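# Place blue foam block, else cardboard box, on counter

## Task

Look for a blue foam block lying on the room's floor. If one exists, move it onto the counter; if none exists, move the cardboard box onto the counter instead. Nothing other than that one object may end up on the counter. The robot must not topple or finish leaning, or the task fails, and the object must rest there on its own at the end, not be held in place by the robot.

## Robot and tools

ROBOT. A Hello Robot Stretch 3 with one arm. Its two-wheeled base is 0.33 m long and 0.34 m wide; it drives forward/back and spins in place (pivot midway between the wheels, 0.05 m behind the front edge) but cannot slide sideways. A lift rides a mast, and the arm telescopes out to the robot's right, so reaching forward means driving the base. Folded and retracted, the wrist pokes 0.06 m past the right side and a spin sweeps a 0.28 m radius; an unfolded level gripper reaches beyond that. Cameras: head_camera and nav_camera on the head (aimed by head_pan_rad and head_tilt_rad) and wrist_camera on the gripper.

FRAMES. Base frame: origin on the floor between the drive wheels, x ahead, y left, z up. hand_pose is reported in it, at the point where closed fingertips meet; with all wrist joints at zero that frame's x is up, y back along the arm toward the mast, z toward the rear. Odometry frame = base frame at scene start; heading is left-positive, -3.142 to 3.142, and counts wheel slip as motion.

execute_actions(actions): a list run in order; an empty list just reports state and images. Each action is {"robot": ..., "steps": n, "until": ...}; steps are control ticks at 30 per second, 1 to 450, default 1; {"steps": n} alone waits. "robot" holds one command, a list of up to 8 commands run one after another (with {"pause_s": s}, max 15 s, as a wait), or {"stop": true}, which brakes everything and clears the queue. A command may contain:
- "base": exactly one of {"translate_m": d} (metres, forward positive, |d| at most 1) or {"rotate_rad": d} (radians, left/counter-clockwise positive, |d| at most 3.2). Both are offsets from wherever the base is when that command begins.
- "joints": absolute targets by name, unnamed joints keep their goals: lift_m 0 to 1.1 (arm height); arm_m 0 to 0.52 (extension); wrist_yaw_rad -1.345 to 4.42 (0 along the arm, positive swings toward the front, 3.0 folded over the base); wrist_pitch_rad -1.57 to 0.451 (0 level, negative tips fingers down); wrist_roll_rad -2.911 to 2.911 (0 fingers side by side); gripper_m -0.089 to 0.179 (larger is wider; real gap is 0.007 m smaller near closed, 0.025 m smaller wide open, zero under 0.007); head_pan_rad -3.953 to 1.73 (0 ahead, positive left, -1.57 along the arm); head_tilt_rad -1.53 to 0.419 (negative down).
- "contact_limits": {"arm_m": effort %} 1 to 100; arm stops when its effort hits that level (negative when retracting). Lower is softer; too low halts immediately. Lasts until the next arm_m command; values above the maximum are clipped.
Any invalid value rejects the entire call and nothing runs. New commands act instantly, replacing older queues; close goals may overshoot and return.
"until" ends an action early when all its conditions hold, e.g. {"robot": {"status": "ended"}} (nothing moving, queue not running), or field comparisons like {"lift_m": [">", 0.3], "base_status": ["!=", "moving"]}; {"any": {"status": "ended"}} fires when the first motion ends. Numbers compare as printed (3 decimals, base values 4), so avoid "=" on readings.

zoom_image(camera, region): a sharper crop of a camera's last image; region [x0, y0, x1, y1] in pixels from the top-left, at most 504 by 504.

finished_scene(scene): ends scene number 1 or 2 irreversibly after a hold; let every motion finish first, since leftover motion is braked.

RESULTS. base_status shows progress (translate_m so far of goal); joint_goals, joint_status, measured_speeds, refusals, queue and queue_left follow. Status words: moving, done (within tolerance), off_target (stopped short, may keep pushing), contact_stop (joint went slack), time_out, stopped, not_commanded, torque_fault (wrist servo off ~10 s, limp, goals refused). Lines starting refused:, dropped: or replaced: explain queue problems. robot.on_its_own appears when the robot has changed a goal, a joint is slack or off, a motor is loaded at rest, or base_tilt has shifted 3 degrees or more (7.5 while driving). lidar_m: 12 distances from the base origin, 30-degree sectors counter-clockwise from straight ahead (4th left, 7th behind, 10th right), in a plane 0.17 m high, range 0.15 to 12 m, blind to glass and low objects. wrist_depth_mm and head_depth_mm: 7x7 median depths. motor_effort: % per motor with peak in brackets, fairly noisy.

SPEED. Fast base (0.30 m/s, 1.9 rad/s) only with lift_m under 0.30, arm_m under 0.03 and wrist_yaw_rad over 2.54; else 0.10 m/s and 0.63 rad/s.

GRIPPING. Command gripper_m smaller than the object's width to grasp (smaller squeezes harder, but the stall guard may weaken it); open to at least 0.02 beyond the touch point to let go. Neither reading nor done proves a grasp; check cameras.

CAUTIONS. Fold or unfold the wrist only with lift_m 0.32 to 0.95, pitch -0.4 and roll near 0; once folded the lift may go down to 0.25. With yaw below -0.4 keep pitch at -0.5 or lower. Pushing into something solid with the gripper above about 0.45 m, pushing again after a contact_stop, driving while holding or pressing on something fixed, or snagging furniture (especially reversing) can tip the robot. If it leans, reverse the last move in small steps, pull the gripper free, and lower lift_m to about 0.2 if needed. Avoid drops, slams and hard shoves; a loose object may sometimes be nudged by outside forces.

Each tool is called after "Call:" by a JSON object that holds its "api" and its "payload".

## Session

Call:
{"api": "execute_actions", "payload": {"actions": []}}

Scene clock: 0.00 s.
robot.base_odometry: x=+0.000 y=+0.000 heading=+0.000 (m, m, rad; robot's odometry frame)
robot.turned_by_wheels: +0.000 (rad since the last result)
robot.turned_by_imu: +0.000 (rad since the last result)
robot.base_tilt: forward=-1.9 right=-1.4 (deg)
robot.lidar_m: 1.48 1.77 1.78 2.06 3.17 1.30 1.49 2.00 2.00 1.87 1.21 1.62
robot.head_depth_mm: 1724 1730 1717 1754 1676 1017 1724 / 1888 1888 1893 1899 1822 1177 1828 / 2009 2104 2086 2080 2060 2049 2058 / 2098 2256 2283 2288 2260 2345 2225 / 2075 2124 2162 2168 2200 2196 2156 / 1944 1957 1948 1968 1967 2001 2005 / 1820 1828 1820 1830 1854 1860 1864
robot.base_status: not_commanded
robot.joint_positions: lift_m=+0.444 arm_m=-0.001 wrist_yaw_rad=+2.829 wrist_pitch_rad=-0.405 wrist_roll_rad=-0.007 gripper_m=+0.037 head_pan_rad=+0.004 head_tilt_rad=-0.023
robot.joint_goals: lift_m=+0.444 arm_m=-0.001 wrist_yaw_rad=+2.829 wrist_pitch_rad=-0.405 wrist_roll_rad=-0.007 gripper_m=+0.037 head_pan_rad=+0.004 head_tilt_rad=-0.023
robot.joint_status: lift_m=not_commanded arm_m=not_commanded wrist_yaw_rad=not_commanded wrist_pitch_rad=not_commanded wrist_roll_rad=not_commanded gripper_m=not_commanded head_pan_rad=not_commanded head_tilt_rad=not_commanded
robot.measured_speeds: translate_m=+0.000 rotate_rad=+0.000 lift_m=+0.000 arm_m=+0.000 wrist_yaw_rad=+0.000 wrist_pitch_rad=+0.000 wrist_roll_rad=+0.000 head_pan_rad=+0.000 head_tilt_rad=+0.000
robot: refusals=0 queue=idle queue_left=0
robot.motor_effort: left_wheel=+0 right_wheel=+0 lift_m=+35 arm_m=-1 wrist_yaw_rad=+0 wrist_pitch_rad=+5 wrist_roll_rad=+0 gripper_m=+0 head_pan_rad=+1 head_tilt_rad=+3 (%)
robot.hand_pose: x=+0.0484 y=+0.0712 z=+0.4599 quat_wxyz=(+0.249, +0.704, +0.034, +0.665) (m; robot's base frame)
robot.wrist_depth_mm: - - - - - - - / - - - - - - - / - - - - - - - / - 921 957 966 - - - / 743 779 786 802 814 817 833 / 646 - 652 663 663 691 686 / 559 - 578 588 600 603 599
pictures: head_camera (sideways: a quarter turn clockwise sets it upright), nav_camera (sideways: a quarter turn counterclockwise sets it upright), wrist_camera
Images, in order (width x height): head_camera 896x504, nav_camera 672x504, wrist_camera 644x364.

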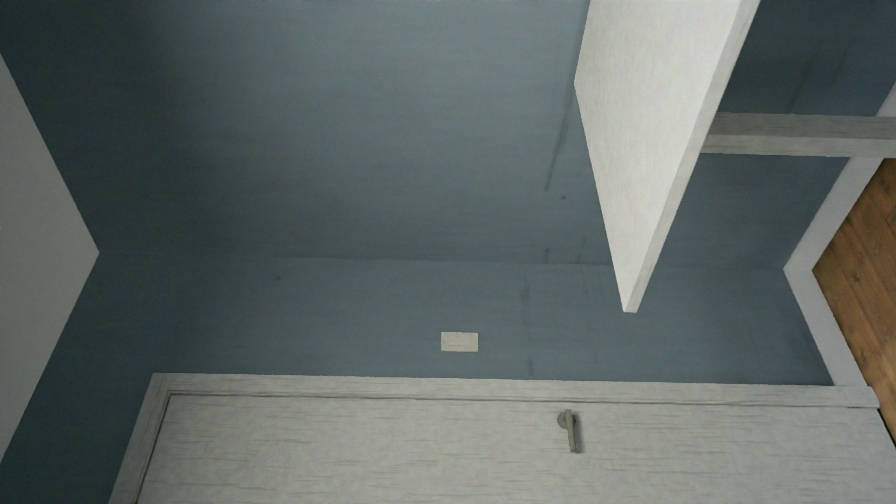

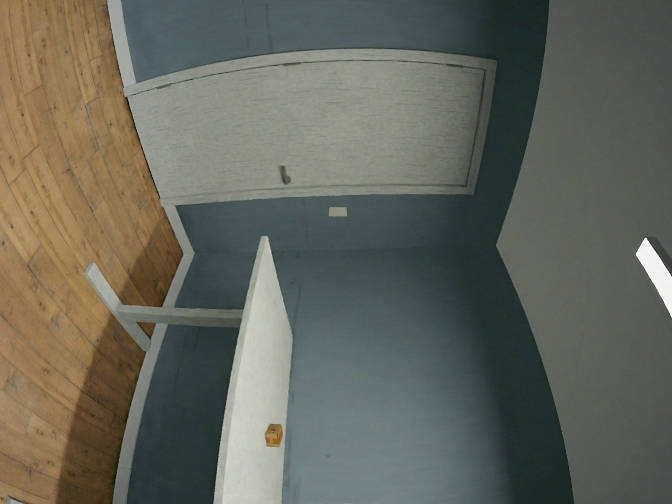

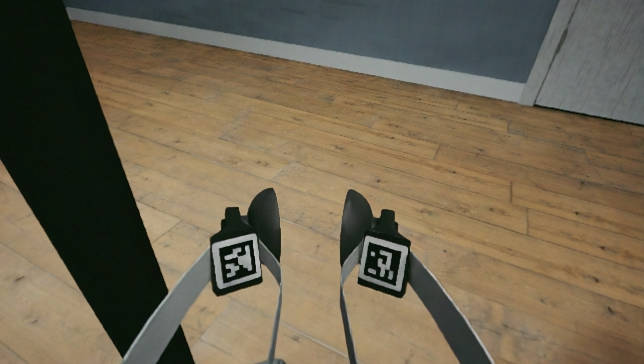

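Call:
{"api": "execute_actions", "payload": {"actions": [{"robot":{"joints":{"head_pan_rad":-1.5,"head_tilt_rad":-0.7,"wrist_yaw_rad":3.0,"lift_m":0.27}},"steps":450,"until":{"robot":{"status":"ended"}}}]}}

Call:
{"api": "execute_actions", "payload": {"actions": [{"robot":{"base":{"rotate_rad":1.9},"joints":{"head_pan_rad":0.5}},"steps":450,"until":{"robot":{"status":"ended"}}}]}}

Scene clock: 2.57 s.
robot.base_odometry: x=+0.000 y=+0.000 heading=+0.000 (m, m, rad; robot's odometry frame)
robot.turned_by_wheels: +0.000 (rad since the last result)
robot.turned_by_imu: +0.000 (rad since the last result)
robot.base_tilt: forward=-1.9 right=-1.4 (deg)
robot.lidar_m: 1.47 1.77 1.78 2.06 3.18 1.30 1.49 2.00 1.99 1.87 1.21 1.62
robot.head_depth_mm: 2096 2289 2402 2034 1640 1388 1213 / 2084 2376 2538 2027 1645 1398 1208 / 1932 2147 2409 2029 1647 1384 1206 / 1781 1985 2226 2029 1650 1396 1214 / 1663 1844 2058 2010 1655 1395 1204 / 1556 1602 1887 2029 1665 1401 1209 / 1457 974 1742 1795 1613 1403 1211
robot.base_status: not_commanded
robot.joint_positions: lift_m=+0.270 arm_m=-0.001 wrist_yaw_rad=+2.997 wrist_pitch_rad=-0.405 wrist_roll_rad=-0.007 gripper_m=+0.037 head_pan_rad=-1.493 head_tilt_rad=-0.691
robot.joint_goals: lift_m=+0.270 arm_m=-0.001 wrist_yaw_rad=+3.000 wrist_pitch_rad=-0.405 wrist_roll_rad=-0.007 gripper_m=+0.037 head_pan_rad=-1.500 head_tilt_rad=-0.700
robot.joint_status: lift_m=done arm_m=not_commanded wrist_yaw_rad=done wrist_pitch_rad=not_commanded wrist_roll_rad=not_commanded gripper_m=not_commanded head_pan_rad=done head_tilt_rad=done
robot.measured_speeds: translate_m=+0.000 rotate_rad=+0.000 lift_m=+0.000 arm_m=+0.000 wrist_yaw_rad=+0.000 wrist_pitch_rad=+0.000 wrist_roll_rad=+0.000 head_pan_rad=+0.000 head_tilt_rad=+0.000
robot: refusals=0 queue=done queue_left=0
robot.motor_effort: left_wheel=-1(1) right_wheel=+1(0) lift_m=+20(36) arm_m=+0(1) wrist_yaw_rad=+2(6) wrist_pitch_rad=+5(5) wrist_roll_rad=+0(0) gripper_m=+0(0) head_pan_rad=-3(39) head_tilt_rad=-5(43) (%)
robot.hand_pose: x=+0.0113 y=+0.0798 z=+0.2861 quat_wxyz=(+0.192, +0.698, +0.093, +0.683) (m; robot's base frame)
robot.wrist_depth_mm: - - - - - - - / - - - - - - - / 802 - 851 869 872 919 938 / 644 642 677 673 687 686 715 / 530 539 - 555 566 581 588 / 459 478 - 481 470 487 493 / - - - - 417 422 432
pictures: head_camera (sideways: a quarter turn clockwise sets it upright), nav_camera (sideways: a quarter turn counterclockwise sets it upright), wrist_camera
Images, in order (width x height): head_camera 896x504, nav_camera 672x504, wrist_camera 644x364.

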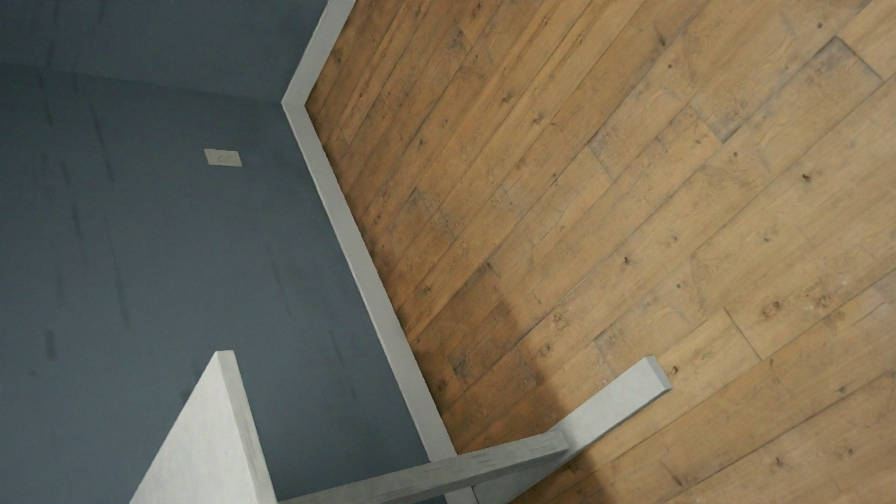

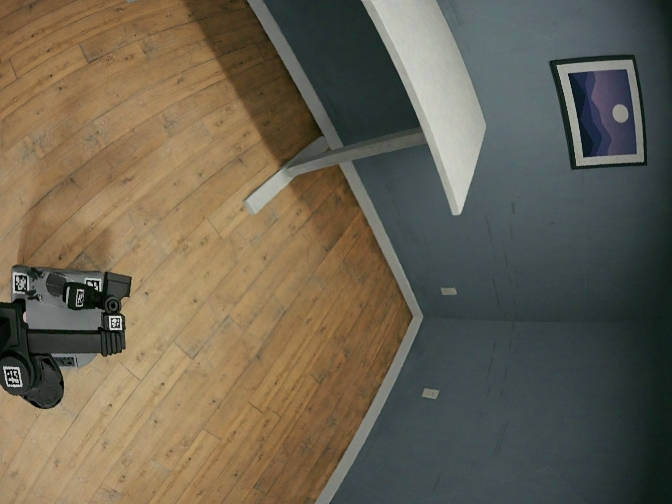

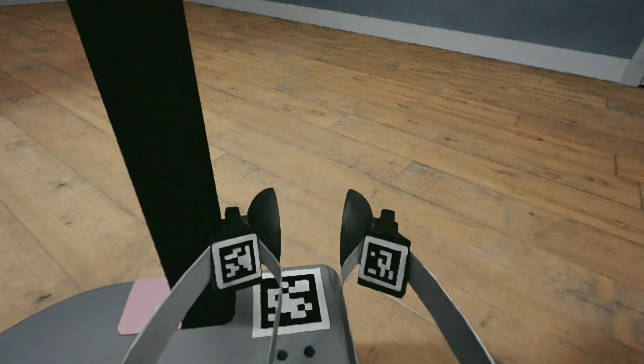

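Scene clock: 5.00 s.
robot.base_odometry: x=+0.000 y=+0.000 heading=+1.900 (m, m, rad; robot's odometry frame)
robot.turned_by_wheels: +1.900 (rad since the last result)
robot.turned_by_imu: +1.890 (rad since the last result)
robot.base_tilt: forward=-1.9 right=-1.4 (deg)
robot.lidar_m: 2.68 1.30 1.36 1.95 2.02 2.11 1.21 1.61 1.48 1.81 1.77 1.88
robot.head_depth_mm: 2736 3063 2589 1998 1644 1394 1206 / 2712 3065 2609 2031 1644 1391 1211 / 2750 3045 2602 2030 1646 1386 1208 / 2690 2983 2398 1903 1663 1386 1212 / 2648 1263 1413 1633 1649 1385 1207 / 2654 1269 1430 1632 1648 1401 1210 / 2507 1284 1436 1677 1656 1395 1212
robot.base_status: done (rotate_rad +1.8999 of +1.9000)
robot.joint_positions: lift_m=+0.270 arm_m=-0.001 wrist_yaw_rad=+2.997 wrist_pitch_rad=-0.405 wrist_roll_rad=-0.007 gripper_m=+0.037 head_pan_rad=+0.493 head_tilt_rad=-0.692
robot.joint_goals: lift_m=+0.270 arm_m=-0.001 wrist_yaw_rad=+3.000 wrist_pitch_rad=-0.405 wrist_roll_rad=-0.007 gripper_m=+0.037 head_pan_rad=+0.500 head_tilt_rad=-0.700
robot.joint_status: lift_m=done arm_m=not_commanded wrist_yaw_rad=done wrist_pitch_rad=not_commanded wrist_roll_rad=not_commanded gripper_m=not_commanded head_pan_rad=done head_tilt_rad=done
robot.measured_speeds: translate_m=+0.000 rotate_rad=+0.000 lift_m=+0.000 arm_m=+0.000 wrist_yaw_rad=+0.000 wrist_pitch_rad=+0.000 wrist_roll_rad=+0.000 head_pan_rad=+0.000 head_tilt_rad=+0.000
robot: refusals=0 queue=done queue_left=0
robot.motor_effort: left_wheel=-3(12) right_wheel=+2(10) lift_m=+20(20) arm_m=+0(0) wrist_yaw_rad=+2(3) wrist_pitch_rad=+5(5) wrist_roll_rad=+0(0) gripper_m=-1(1) head_pan_rad=+4(38) head_tilt_rad=-5(5) (%)
robot.hand_pose: x=+0.0112 y=+0.0798 z=+0.2861 quat_wxyz=(+0.192, +0.698, +0.093, +0.683) (m; robot's base frame)
robot.wrist_depth_mm: - - - - - - 960 / - - - - - - - / 806 - 842 857 855 911 921 / 643 638 686 675 680 693 700 / 526 525 - 563 562 569 580 / 456 481 - 480 470 486 491 / - - - - 412 419 427
pictures: head_camera (sideways: a quarter turn clockwise sets it upright), nav_camera (sideways: a quarter turn counterclockwise sets it upright), wrist_camera
Images, in order (width x height): head_camera 896x504, nav_camera 672x504, wrist_camera 644x364.

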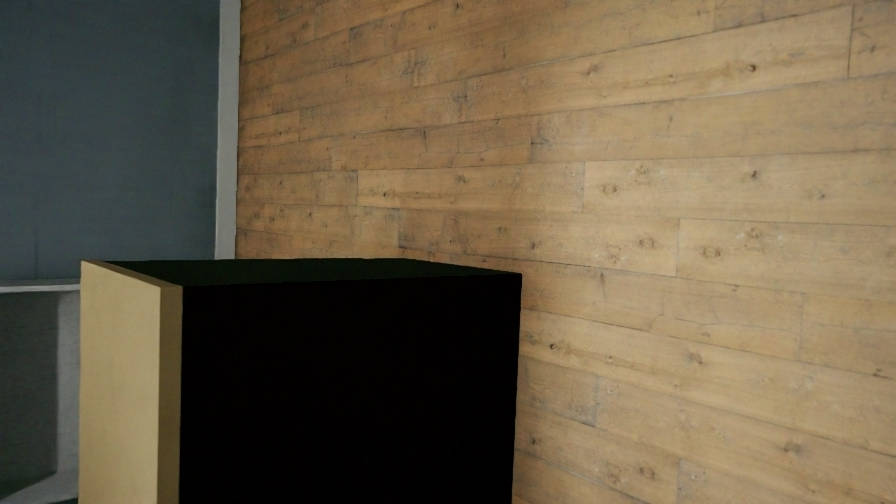

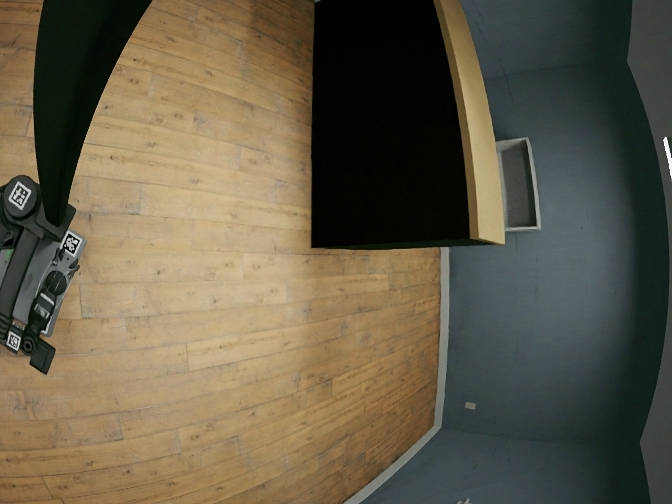

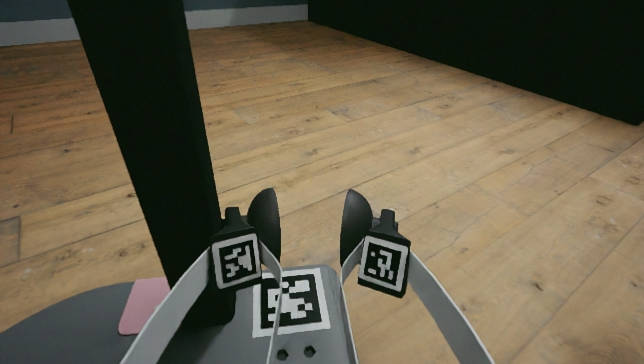

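Call:
{"api": "execute_actions", "payload": {"actions": [{"robot":[{"base":{"rotate_rad":0.2},"joints":{"head_pan_rad":0.9,"head_tilt_rad":-0.6}},{"base":{"translate_m":1.0}},{"base":{"translate_m":1.0}},{"base":{"translate_m":0.3}},{"base":{"rotate_rad":1.0}}],"steps":450,"until":{"robot":{"status":"ended"}}},{"steps":200,"until":{"robot":{"status":"ended"}}}]}}

Scene clock: 20.87 s.
robot.base_odometry: x=-1.161 y=+1.986 heading=+3.100 (m, m, rad; robot's odometry frame)
robot.turned_by_wheels: +1.200 (rad since the last result)
robot.turned_by_imu: +1.199 (rad since the last result)
robot.base_tilt: forward=-1.9 right=-1.4 (deg)
robot.lidar_m: 1.07 1.67 0.83 0.84 3.85 2.60 1.42 1.19 1.18 1.13 0.95 0.95
robot.head_depth_mm: 2198 2399 2669 2274 1777 1481 1256 / 2203 2422 2696 2269 1779 1472 1250 / 2217 2438 2669 2275 1782 1473 1259 / 2249 2450 2716 2285 1790 1476 1255 / 2245 1741 1765 1867 1722 1475 1260 / 2263 1456 1141 1189 1236 1376 1258 / 2291 1462 921 918 1028 1217 1263
robot.base_status: done (rotate_rad +0.9999 of +1.0000)
robot.joint_positions: lift_m=+0.270 arm_m=-0.001 wrist_yaw_rad=+2.998 wrist_pitch_rad=-0.405 wrist_roll_rad=-0.007 gripper_m=+0.037 head_pan_rad=+0.893 head_tilt_rad=-0.605
robot.joint_goals: lift_m=+0.270 arm_m=-0.001 wrist_yaw_rad=+3.000 wrist_pitch_rad=-0.405 wrist_roll_rad=-0.007 gripper_m=+0.037 head_pan_rad=+0.900 head_tilt_rad=-0.600
robot.joint_status: lift_m=done arm_m=not_commanded wrist_yaw_rad=done wrist_pitch_rad=not_commanded wrist_roll_rad=not_commanded gripper_m=not_commanded head_pan_rad=done head_tilt_rad=done
robot.measured_speeds: translate_m=+0.000 rotate_rad=+0.000 lift_m=+0.000 arm_m=+0.000 wrist_yaw_rad=+0.000 wrist_pitch_rad=+0.000 wrist_roll_rad=+0.000 head_pan_rad=+0.000 head_tilt_rad=+0.000
robot: refusals=0 queue=done queue_left=0
robot.motor_effort: left_wheel=-4(14) right_wheel=+3(8) lift_m=+20(20) arm_m=-1(1) wrist_yaw_rad=+2(2) wrist_pitch_rad=+5(5) wrist_roll_rad=+0(0) gripper_m=-1(1) head_pan_rad=+3(23) head_tilt_rad=+3(12) (%)
robot.hand_pose: x=+0.0111 y=+0.0798 z=+0.2861 quat_wxyz=(+0.191, +0.698, +0.093, +0.683) (m; robot's base frame)
robot.wrist_depth_mm: - - - 814 - - - / - - - 898 - - - / 825 - 849 863 879 902 950 / 638 647 686 684 705 692 714 / 535 534 - 547 572 568 586 / 458 471 - 470 466 489 494 / - - - - 416 424 424
pictures: head_camera (sideways: a quarter turn clockwise sets it upright), nav_camera (sideways: a quarter turn counterclockwise sets it upright), wrist_camera
Images, in order (width x height): head_camera 896x504, nav_camera 672x504, wrist_camera 644x364.

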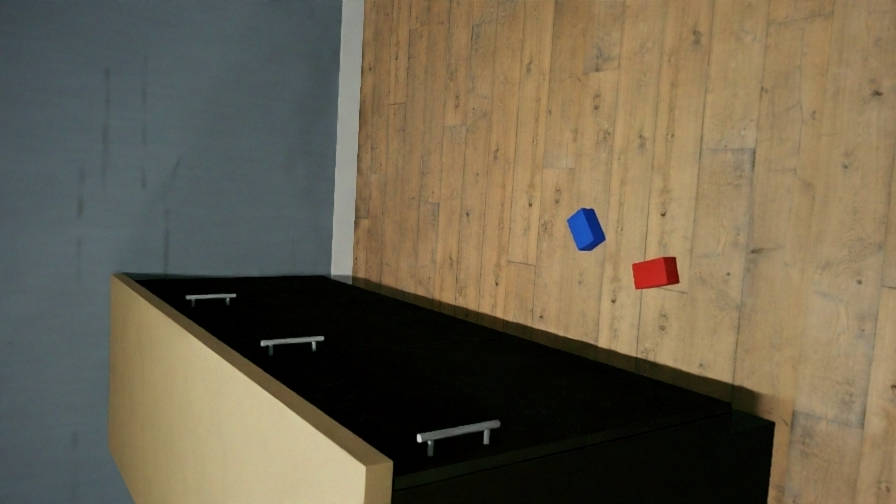

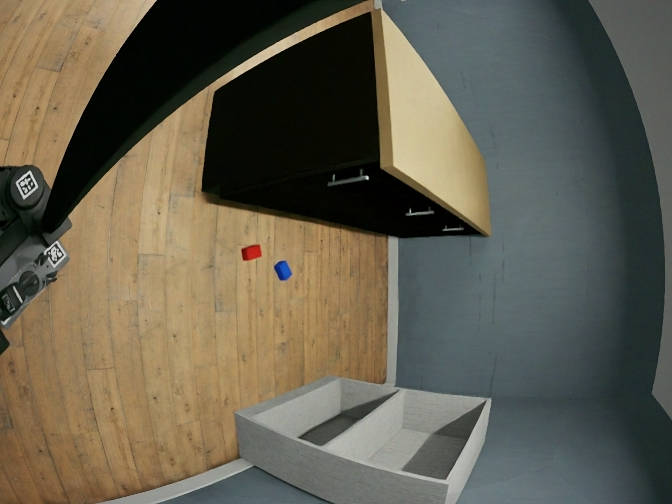

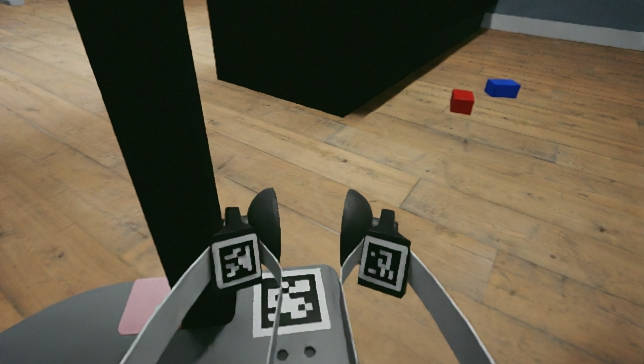

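Call:
{"api": "execute_actions", "payload": {"actions": [{"robot":[{"base":{"rotate_rad":0.26},"joints":{"head_pan_rad":-2.6,"head_tilt_rad":-1.0,"gripper_m":0.15}},{"base":{"translate_m":0.665}},{"base":{"rotate_rad":-2.63}},{"base":{"translate_m":-0.2}}],"steps":450,"until":{"robot":{"status":"ended"}}}]}}

Scene clock: 32.40 s.
robot.base_odometry: x=-1.959 y=+1.709 heading=+0.730 (m, m, rad; robot's odometry frame)
robot.turned_by_wheels: -2.370 (rad since the last result)
robot.turned_by_imu: -2.362 (rad since the last result)
robot.base_tilt: forward=-1.9 right=-1.4 (deg)
robot.lidar_m: 1.94 0.87 0.61 0.58 0.59 0.71 0.98 1.09 0.76 0.72 2.92 2.05
robot.head_depth_mm: 1749 1926 1738 1525 1364 1222 - / 1850 1976 1734 1525 1355 1250 - / 1608 1935 1748 1530 1355 1256 - / 1341 1584 1748 1537 1362 1251 - / 1144 1312 1548 1541 1376 1235 - / 997 1123 1284 1514 1380 1233 1135 / 882 977 1098 1247 1368 1233 1128
robot.base_status: done (translate_m -0.2000 of -0.2000)
robot.joint_positions: lift_m=+0.270 arm_m=-0.001 wrist_yaw_rad=+2.998 wrist_pitch_rad=-0.405 wrist_roll_rad=-0.007 gripper_m=+0.150 head_pan_rad=-2.594 head_tilt_rad=-0.989
robot.joint_goals: lift_m=+0.270 arm_m=-0.001 wrist_yaw_rad=+3.000 wrist_pitch_rad=-0.405 wrist_roll_rad=-0.007 gripper_m=+0.150 head_pan_rad=-2.600 head_tilt_rad=-1.000
robot.joint_status: lift_m=done arm_m=not_commanded wrist_yaw_rad=done wrist_pitch_rad=not_commanded wrist_roll_rad=not_commanded gripper_m=done head_pan_rad=done head_tilt_rad=done
robot.measured_speeds: translate_m=+0.000 rotate_rad=+0.000 lift_m=+0.000 arm_m=+0.000 wrist_yaw_rad=+0.000 wrist_pitch_rad=+0.000 wrist_roll_rad=+0.000 head_pan_rad=+0.000 head_tilt_rad=+0.000
robot: refusals=0 queue=done queue_left=0
robot.motor_effort: left_wheel=+3(15) right_wheel=-2(6) lift_m=+21(20) arm_m=-1(2) wrist_yaw_rad=+2(2) wrist_pitch_rad=+5(5) wrist_roll_rad=+0(0) gripper_m=+1(96) head_pan_rad=-2(38) head_tilt_rad=-7(36) (%)
robot.hand_pose: x=+0.0111 y=+0.0798 z=+0.2861 quat_wxyz=(+0.191, +0.698, +0.093, +0.683) (m; robot's base frame)
robot.wrist_depth_mm: 262 - 534 568 601 632 666 / 286 - 586 628 651 703 742 / 512 - 636 660 728 764 826 / 475 341 657 678 695 698 735 / 405 - 555 552 567 601 581 / 374 - - 491 473 - 495 / - - - - 413 420 425
pictures: head_camera (sideways: a quarter turn clockwise sets it upright), nav_camera (sideways: a quarter turn counterclockwise sets it upright), wrist_camera
Images, in order (width x height): head_camera 896x504, nav_camera 672x504, wrist_camera 644x364.

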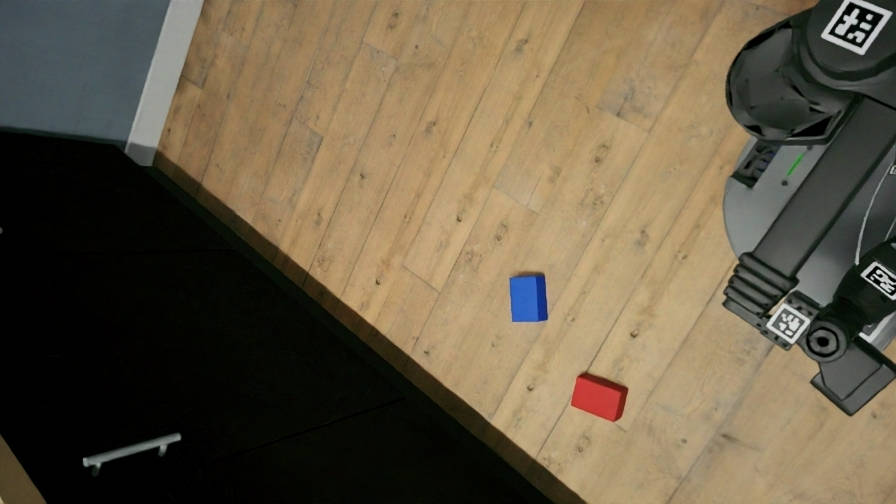

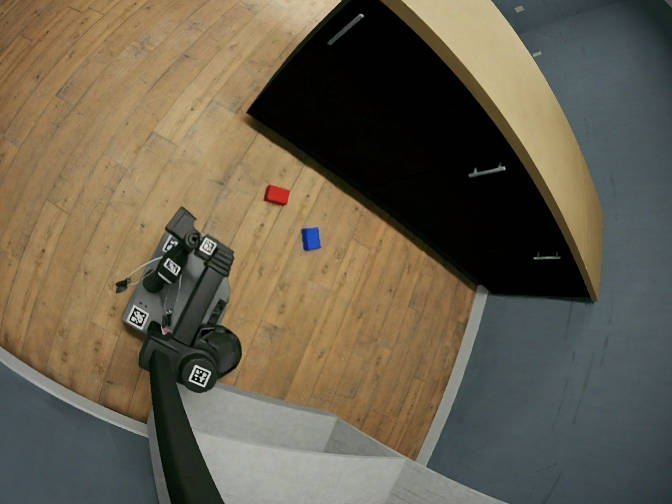

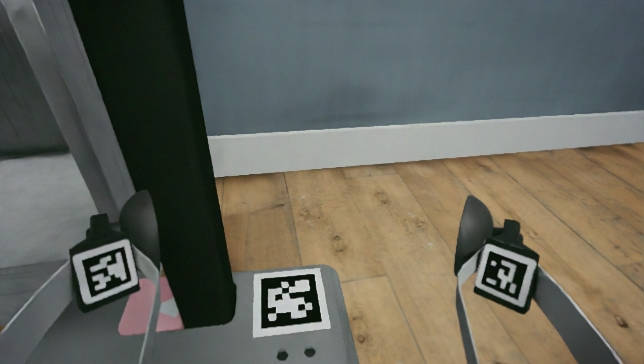

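Call:
{"api": "execute_actions", "payload": {"actions": [{"robot":[{"base":{"translate_m":-0.49},"joints":{"head_pan_rad":-1.57,"head_tilt_rad":-1.1}},{"joints":{"lift_m":0.34}},{"joints":{"wrist_yaw_rad":0}},{"joints":{"wrist_pitch_rad":-1.5,"arm_m":0.3,"wrist_roll_rad":-0.5}},{"joints":{"lift_m":0.22}}],"steps":450,"until":{"robot":{"status":"ended"}}}]}}

Scene clock: 44.90 s.
robot.base_odometry: x=-2.324 y=+1.382 heading=+0.730 (m, m, rad; robot's odometry frame)
robot.turned_by_wheels: +0.000 (rad since the last result)
robot.turned_by_imu: -0.003 (rad since the last result)
robot.base_tilt: forward=-2.0 right=-1.4 (deg)
robot.lidar_m: 2.43 0.39 0.41 0.50 0.51 0.51 1.34 1.13 0.79 0.75 0.76 2.56
robot.head_depth_mm: 749 905 1147 1426 1299 1201 1116 / 744 904 1142 1439 1292 1211 - / 741 898 1138 1449 1287 1222 - / 741 893 1131 1446 1292 1222 1116 / 736 892 1118 1422 1312 1209 1115 / 736 894 1118 1428 1324 1210 1115 / 736 886 1116 1429 1314 1214 1125
robot.base_status: done (translate_m -0.4900 of -0.4900)
robot.joint_positions: lift_m=+0.221 arm_m=+0.300 wrist_yaw_rad=+0.001 wrist_pitch_rad=-1.494 wrist_roll_rad=-0.496 gripper_m=+0.150 head_pan_rad=-1.576 head_tilt_rad=-1.087
robot.joint_goals: lift_m=+0.220 arm_m=+0.300 wrist_yaw_rad=+0.000 wrist_pitch_rad=-1.500 wrist_roll_rad=-0.500 gripper_m=+0.150 head_pan_rad=-1.570 head_tilt_rad=-1.100
robot.joint_status: lift_m=done arm_m=done wrist_yaw_rad=done wrist_pitch_rad=done wrist_roll_rad=done gripper_m=done head_pan_rad=done head_tilt_rad=done
robot.measured_speeds: translate_m=+0.000 rotate_rad=+0.000 lift_m=+0.000 arm_m=+0.000 wrist_yaw_rad=+0.000 wrist_pitch_rad=+0.000 wrist_roll_rad=+0.000 head_pan_rad=+0.000 head_tilt_rad=+0.000
robot: refusals=0 queue=done queue_left=0
robot.motor_effort: left_wheel=+3(9) right_wheel=-2(6) lift_m=+20(53) arm_m=+4(5) wrist_yaw_rad=-1(4) wrist_pitch_rad=-2(5) wrist_roll_rad=-2(2) gripper_m=+1(1) head_pan_rad=+3(36) head_tilt_rad=-8(23) (%)
robot.hand_pose: x=-0.0216 y=-0.4403 z=+0.1019 quat_wxyz=(+0.630, +0.584, -0.375, -0.348) (m; robot's base frame)
robot.wrist_depth_mm: 230 234 239 245 249 256 262 / 235 239 244 248 258 260 269 / 240 245 248 212 262 269 274 / 246 251 253 217 268 275 282 / 252 258 261 268 275 282 290 / - 262 268 274 281 - 298 / 265 270 275 283 288 297 309
pictures: head_camera (sideways: a quarter turn clockwise sets it upright), nav_camera (sideways: a quarter turn counterclockwise sets it upright), wrist_camera
Images, in order (width x height): head_camera 896x504, nav_camera 672x504, wrist_camera 644x364.

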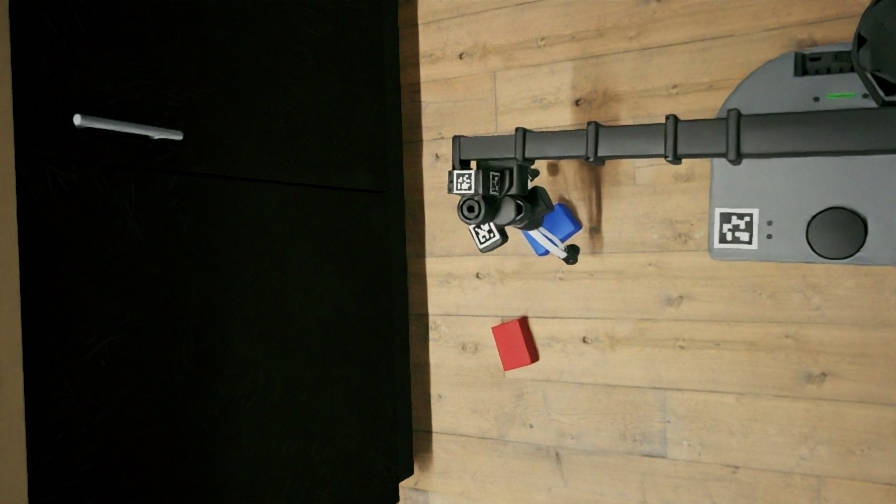

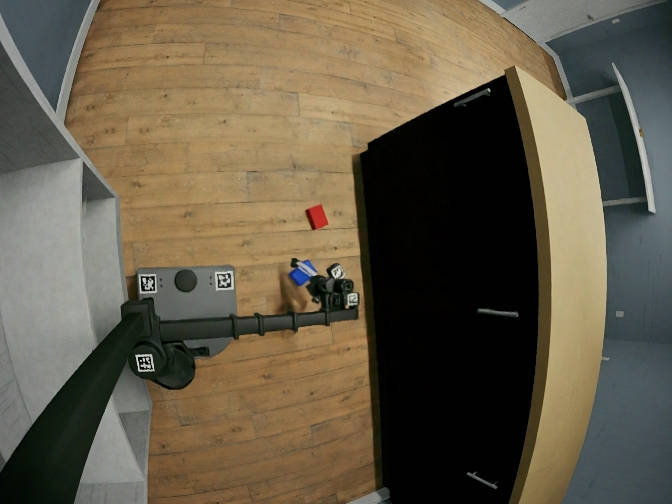

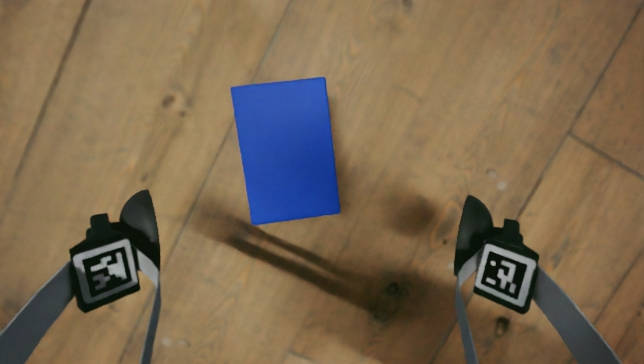

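Call:
{"api": "execute_actions", "payload": {"actions": [{"robot":[{"base":{"translate_m":0.017},"joints":{"arm_m":0.308,"wrist_roll_rad":-0.63,"lift_m":0.2}},{"joints":{"lift_m":0.142}},{"joints":{"gripper_m":0.01}},{"joints":{"lift_m":0.2}}],"steps":450,"until":{"robot":{"status":"ended"}}}]}}

Scene clock: 50.53 s.
robot.base_odometry: x=-2.312 y=+1.393 heading=+0.730 (m, m, rad; robot's odometry frame)
robot.turned_by_wheels: +0.000 (rad since the last result)
robot.turned_by_imu: -0.001 (rad since the last result)
robot.base_tilt: forward=-1.9 right=-1.4 (deg)
robot.lidar_m: 2.41 0.38 0.39 0.50 0.51 0.52 1.36 1.13 0.79 0.75 0.77 2.55
robot.head_depth_mm: 743 900 1155 1428 1308 1192 1118 / 740 901 1147 1434 1311 1211 - / 742 898 1132 1453 1294 1220 - / 739 892 1127 1444 1298 1219 1117 / 738 893 1121 1427 1313 1203 1110 / 735 886 1121 1425 1325 1216 1113 / 731 884 1119 1434 1327 1213 1125
robot.base_status: done (translate_m +0.0170 of +0.0170)
robot.joint_positions: lift_m=+0.199 arm_m=+0.308 wrist_yaw_rad=+0.001 wrist_pitch_rad=-1.495 wrist_roll_rad=-0.625 gripper_m=+0.014 head_pan_rad=-1.576 head_tilt_rad=-1.087
robot.joint_goals: lift_m=+0.200 arm_m=+0.308 wrist_yaw_rad=+0.000 wrist_pitch_rad=-1.500 wrist_roll_rad=-0.630 gripper_m=+0.013 head_pan_rad=-1.570 head_tilt_rad=-1.100
robot.joint_status: lift_m=done arm_m=done wrist_yaw_rad=done wrist_pitch_rad=done wrist_roll_rad=done gripper_m=done head_pan_rad=done head_tilt_rad=done
robot.measured_speeds: translate_m=+0.000 rotate_rad=+0.000 lift_m=+0.000 arm_m=+0.000 wrist_yaw_rad=+0.000 wrist_pitch_rad=+0.000 wrist_roll_rad=+0.000 head_pan_rad=+0.000 head_tilt_rad=+0.000
robot: refusals=0 queue=done queue_left=0
robot.motor_effort: left_wheel=+3(9) right_wheel=-1(3) lift_m=+50(51) arm_m=+4(4) wrist_yaw_rad=-1(1) wrist_pitch_rad=-2(2) wrist_roll_rad=-2(2) gripper_m=-22(100) head_pan_rad=+3(2) head_tilt_rad=-7(8) (%)
robot.hand_pose: x=-0.0215 y=-0.4481 z=+0.0809 quat_wxyz=(+0.653, +0.605, -0.333, -0.310) (m; robot's base frame)
robot.wrist_depth_mm: 210 214 221 225 231 233 241 / 214 218 223 226 235 242 247 / 218 223 227 132 240 248 254 / 223 228 231 135 247 256 261 / 230 235 136 139 255 262 268 / 237 239 193 142 263 270 277 / 241 247 253 261 268 274 284
pictures: head_camera (sideways: a quarter turn clockwise sets it upright), nav_camera (sideways: a quarter turn counterclockwise sets it upright), wrist_camera
Images, in order (width x height): head_camera 896x504, nav_camera 672x504, wrist_camera 644x364.

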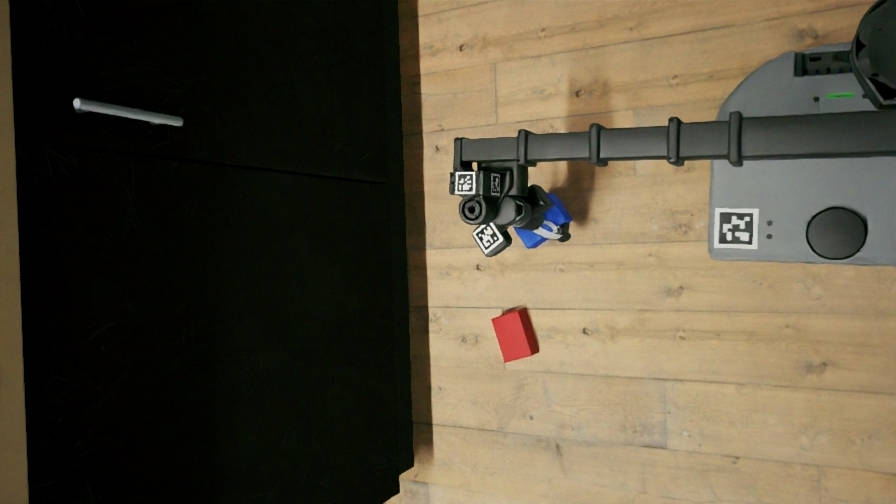

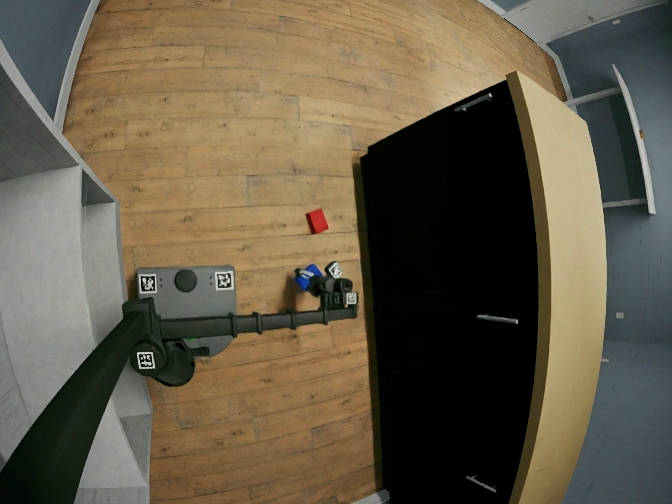

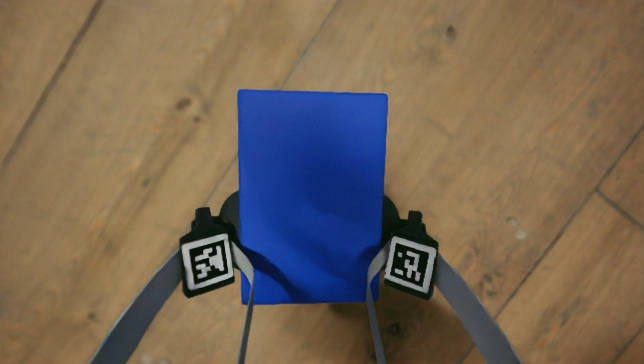

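Call:
{"api": "execute_actions", "payload": {"actions": [{"robot":[{"joints":{"arm_m":0.15,"lift_m":0.98,"wrist_roll_rad":0,"wrist_pitch_rad":-0.15,"head_tilt_rad":-0.5}},{"joints":{"arm_m":0.5}}],"steps":450,"until":{"robot":{"status":"ended"}}}]}}

Scene clock: 62.20 s.
robot.base_odometry: x=-2.312 y=+1.393 heading=+0.730 (m, m, rad; robot's odometry frame)
robot.turned_by_wheels: +0.000 (rad since the last result)
robot.turned_by_imu: -0.002 (rad since the last result)
robot.base_tilt: forward=-1.9 right=-1.3 (deg)
robot.lidar_m: 2.40 0.38 0.39 0.50 0.51 0.52 1.37 1.13 0.79 0.75 0.77 2.55
robot.head_depth_mm: 3671 3885 - 835 906 1028 1245 / 3703 3850 1048 835 885 1027 1241 / 3678 3864 - 837 900 1018 1239 / 3655 3955 1114 839 896 1017 1174 / 3644 3947 1189 841 896 1005 1167 / 3684 3973 1204 835 892 1008 1165 / 3551 - 1197 830 891 1008 1160
robot.base_status: done (translate_m +0.0170 of +0.0170)
robot.joint_positions: lift_m=+0.979 arm_m=+0.500 wrist_yaw_rad=+0.001 wrist_pitch_rad=-0.178 wrist_roll_rad=-0.004 gripper_m=+0.014 head_pan_rad=-1.576 head_tilt_rad=-0.507
robot.joint_goals: lift_m=+0.980 arm_m=+0.500 wrist_yaw_rad=+0.000 wrist_pitch_rad=-0.150 wrist_roll_rad=+0.000 gripper_m=+0.013 head_pan_rad=-1.570 head_tilt_rad=-0.500
robot.joint_status: lift_m=done arm_m=done wrist_yaw_rad=done wrist_pitch_rad=done wrist_roll_rad=done gripper_m=done head_pan_rad=done head_tilt_rad=done
robot.measured_speeds: translate_m=+0.000 rotate_rad=+0.000 lift_m=+0.000 arm_m=+0.000 wrist_yaw_rad=+0.000 wrist_pitch_rad=+0.000 wrist_roll_rad=+0.000 head_pan_rad=+0.000 head_tilt_rad=+0.000
robot: refusals=0 queue=done queue_left=0
robot.motor_effort: left_wheel=+3(3) right_wheel=-1(1) lift_m=+50(51) arm_m=+5(4) wrist_yaw_rad=-1(1) wrist_pitch_rad=+9(11) wrist_roll_rad=+1(2) gripper_m=-23(22) head_pan_rad=+2(3) head_tilt_rad=+4(41) (%)
robot.hand_pose: x=-0.0212 y=-0.8926 z=+1.0490 quat_wxyz=(+0.706, +0.064, -0.703, -0.063) (m; robot's base frame)
robot.wrist_depth_mm: - - - - - - - / - - - - - - - / - - - 131 - - - / 537 548 477 135 589 595 606 / 402 404 137 138 423 426 442 / 314 317 219 142 304 340 340 / 264 266 268 270 273 278 279
pictures: head_camera (sideways: a quarter turn clockwise sets it upright), nav_camera (sideways: a quarter turn counterclockwise sets it upright), wrist_camera
Images, in order (width x height): head_camera 896x504, nav_camera 672x504, wrist_camera 644x364.

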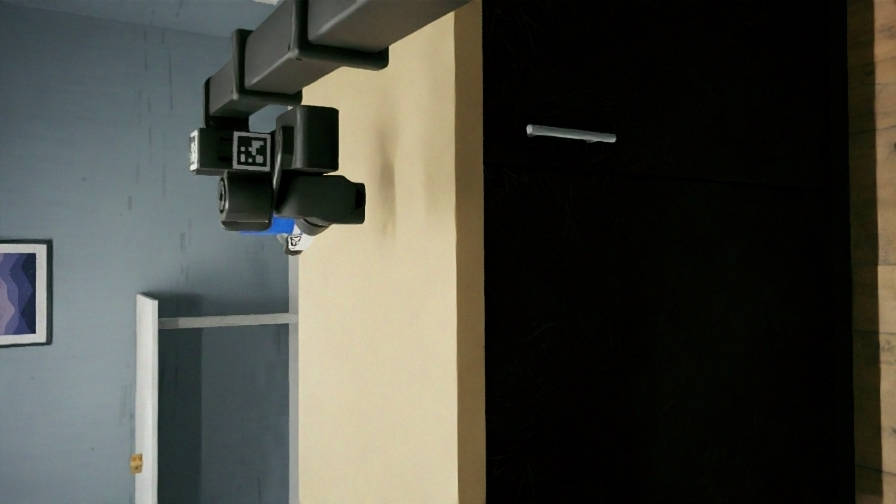

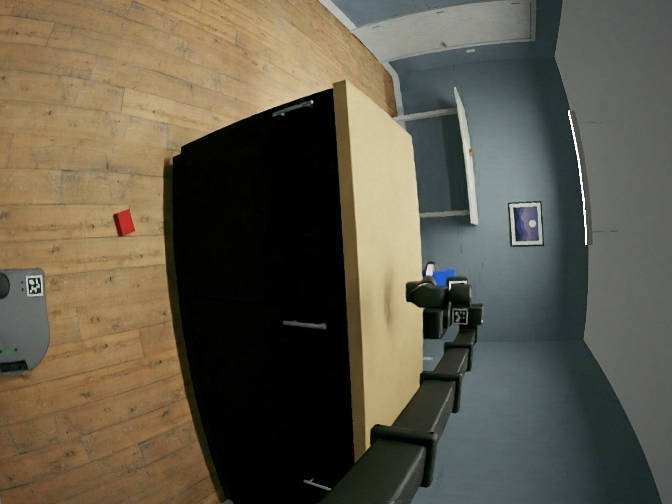

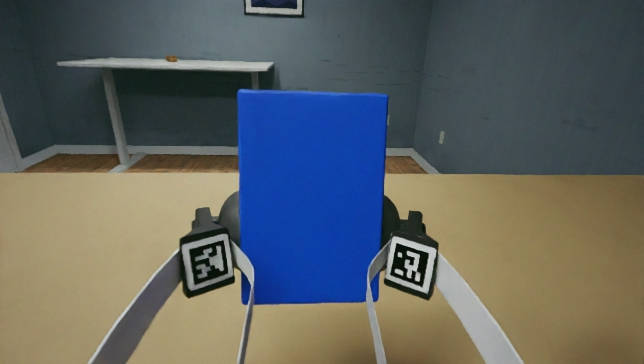

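Call:
{"api": "execute_actions", "payload": {"actions": [{"robot":{"joints":{"lift_m":0.885}},"steps":450,"until":{"robot":{"status":"ended"}}}]}}

Scene clock: 64.00 s.
robot.base_odometry: x=-2.312 y=+1.393 heading=+0.730 (m, m, rad; robot's odometry frame)
robot.turned_by_wheels: +0.000 (rad since the last result)
robot.turned_by_imu: +0.000 (rad since the last result)
robot.base_tilt: forward=-1.9 right=-1.3 (deg)
robot.lidar_m: 2.41 0.38 0.39 0.50 0.51 0.52 1.37 1.13 0.79 0.75 0.77 2.55
robot.head_depth_mm: 3634 3918 1204 884 - 1025 1244 / 3646 3982 - 828 896 1020 1242 / 3671 3980 - 830 903 1021 1250 / 3623 3930 1284 839 901 1013 1172 / 3667 3900 1194 841 897 1013 1169 / 3635 3948 1192 838 895 1012 1167 / 3704 3913 1188 829 889 1010 1155
robot.base_status: done (translate_m +0.0170 of +0.0170)
robot.joint_positions: lift_m=+0.885 arm_m=+0.500 wrist_yaw_rad=+0.001 wrist_pitch_rad=-0.178 wrist_roll_rad=-0.004 gripper_m=+0.014 head_pan_rad=-1.576 head_tilt_rad=-0.507
robot.joint_goals: lift_m=+0.885 arm_m=+0.500 wrist_yaw_rad=+0.000 wrist_pitch_rad=-0.150 wrist_roll_rad=+0.000 gripper_m=+0.013 head_pan_rad=-1.570 head_tilt_rad=-0.500
robot.joint_status: lift_m=done arm_m=done wrist_yaw_rad=done wrist_pitch_rad=done wrist_roll_rad=done gripper_m=done head_pan_rad=done head_tilt_rad=done
robot.measured_speeds: translate_m=+0.000 rotate_rad=+0.000 lift_m=+0.000 arm_m=+0.000 wrist_yaw_rad=+0.000 wrist_pitch_rad=+0.000 wrist_roll_rad=+0.000 head_pan_rad=+0.000 head_tilt_rad=+0.000
robot: refusals=0 queue=done queue_left=0
robot.motor_effort: left_wheel=+2(3) right_wheel=-1(1) lift_m=+20(51) arm_m=+4(4) wrist_yaw_rad=-1(1) wrist_pitch_rad=+9(10) wrist_roll_rad=+2(2) gripper_m=-22(22) head_pan_rad=+3(2) head_tilt_rad=+4(4) (%)
robot.hand_pose: x=-0.0212 y=-0.8926 z=+0.9551 quat_wxyz=(+0.706, +0.064, -0.703, -0.063) (m; robot's base frame)
robot.wrist_depth_mm: - - - - - - - / - - - - - - - / 481 500 415 132 500 574 596 / 316 319 284 135 342 349 362 / 233 236 137 138 248 252 256 / 186 186 157 141 180 197 199 / 153 155 156 158 160 162 163
pictures: head_camera (sideways: a quarter turn clockwise sets it upright), nav_camera (sideways: a quarter turn counterclockwise sets it upright), wrist_camera
Images, in order (width x height): head_camera 896x504, nav_camera 672x504, wrist_camera 644x364.

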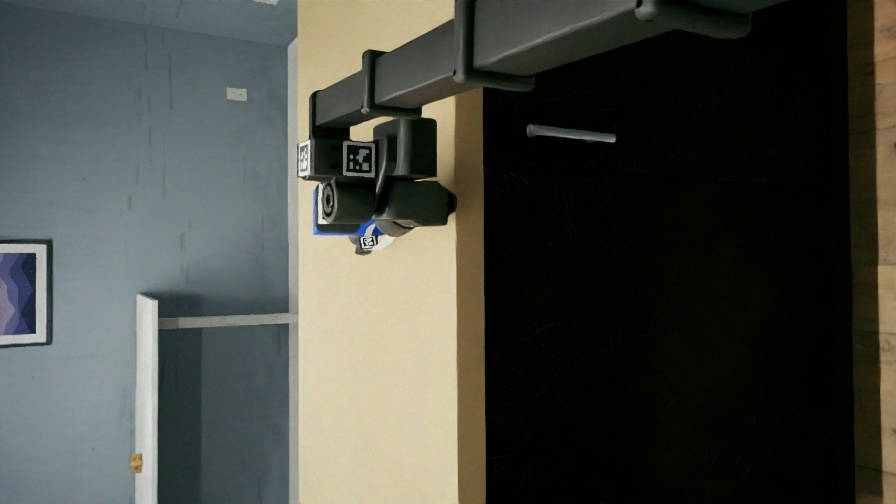

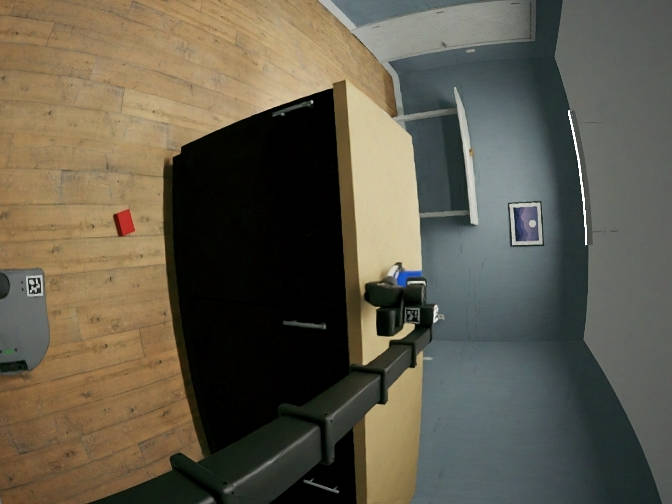

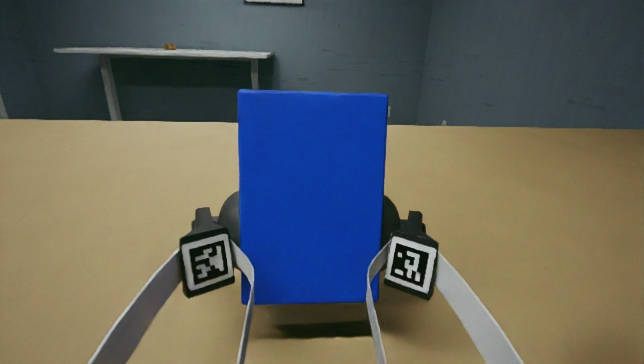

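Call:
{"api": "execute_actions", "payload": {"actions": [{"robot":{"joints":{"lift_m":0.866,"wrist_pitch_rad":-0.13}},"steps":450,"until":{"robot":{"status":"ended"}}}]}}

Scene clock: 64.97 s.
robot.base_odometry: x=-2.312 y=+1.393 heading=+0.730 (m, m, rad; robot's odometry frame)
robot.turned_by_wheels: +0.000 (rad since the last result)
robot.turned_by_imu: +0.000 (rad since the last result)
robot.base_tilt: forward=-1.9 right=-1.4 (deg)
robot.lidar_m: 2.41 0.38 0.39 0.50 0.51 0.52 1.37 1.13 0.79 0.75 0.76 2.55
robot.head_depth_mm: 3643 3901 1206 863 - 1023 1257 / 3650 3940 1298 827 903 1026 1239 / 3635 3994 - 830 899 1017 1240 / 3659 3982 1247 839 894 1014 1168 / 3685 3849 1194 836 897 1016 1158 / 3610 3929 1195 836 894 1015 1165 / 3629 3930 1191 836 889 1007 1159
robot.base_status: done (translate_m +0.0170 of +0.0170)
robot.joint_positions: lift_m=+0.866 arm_m=+0.500 wrist_yaw_rad=+0.001 wrist_pitch_rad=-0.160 wrist_roll_rad=-0.004 gripper_m=+0.014 head_pan_rad=-1.576 head_tilt_rad=-0.507
robot.joint_goals: lift_m=+0.866 arm_m=+0.500 wrist_yaw_rad=+0.000 wrist_pitch_rad=-0.130 wrist_roll_rad=+0.000 gripper_m=+0.013 head_pan_rad=-1.570 head_tilt_rad=-0.500
robot.joint_status: lift_m=done arm_m=done wrist_yaw_rad=done wrist_pitch_rad=done wrist_roll_rad=done gripper_m=done head_pan_rad=done head_tilt_rad=done
robot.measured_speeds: translate_m=+0.000 rotate_rad=+0.000 lift_m=+0.000 arm_m=+0.000 wrist_yaw_rad=+0.000 wrist_pitch_rad=+0.000 wrist_roll_rad=+0.000 head_pan_rad=+0.000 head_tilt_rad=+0.000
robot: refusals=0 queue=done queue_left=0
robot.motor_effort: left_wheel=+2(3) right_wheel=+0(1) lift_m=+20(20) arm_m=+4(4) wrist_yaw_rad=+0(1) wrist_pitch_rad=+10(12) wrist_roll_rad=+2(2) gripper_m=-22(22) head_pan_rad=+3(2) head_tilt_rad=+4(4) (%)
robot.hand_pose: x=-0.0212 y=-0.8938 z=+0.9406 quat_wxyz=(+0.707, +0.057, -0.703, -0.056) (m; robot's base frame)
robot.wrist_depth_mm: - - - - - - - / - - - - - - - / 451 461 385 132 467 544 572 / 283 289 256 135 309 319 325 / 208 211 136 139 223 227 230 / 165 166 147 142 158 175 177 / 135 137 138 140 141 143 144
pictures: head_camera (sideways: a quarter turn clockwise sets it upright), nav_camera (sideways: a quarter turn counterclockwise sets it upright), wrist_camera
Images, in order (width x height): head_camera 896x504, nav_camera 672x504, wrist_camera 644x364.

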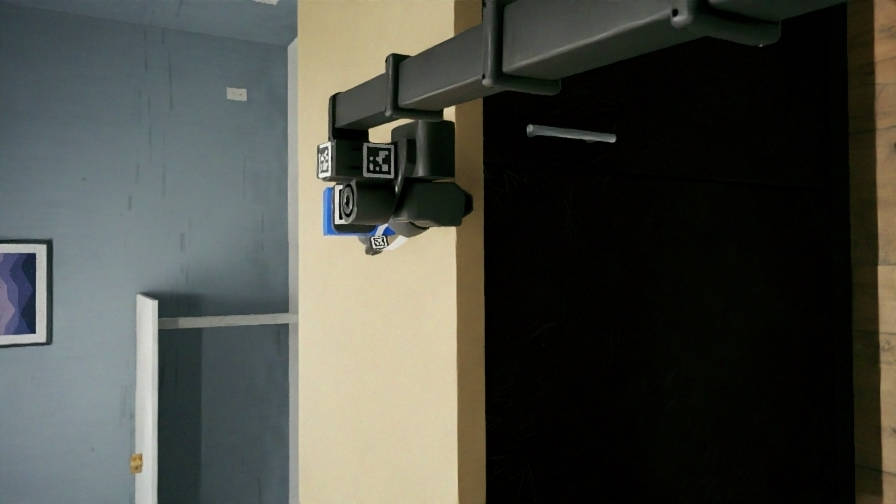

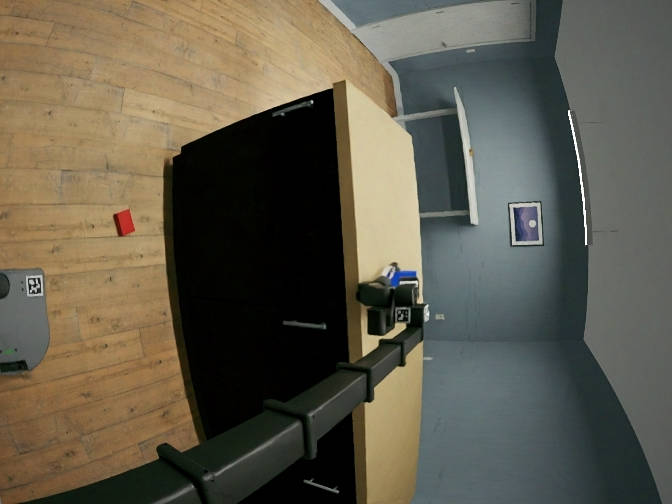

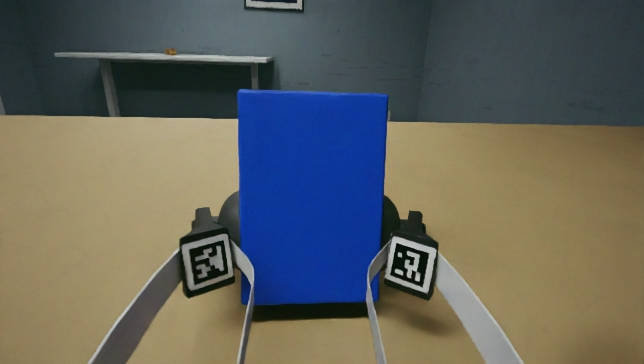

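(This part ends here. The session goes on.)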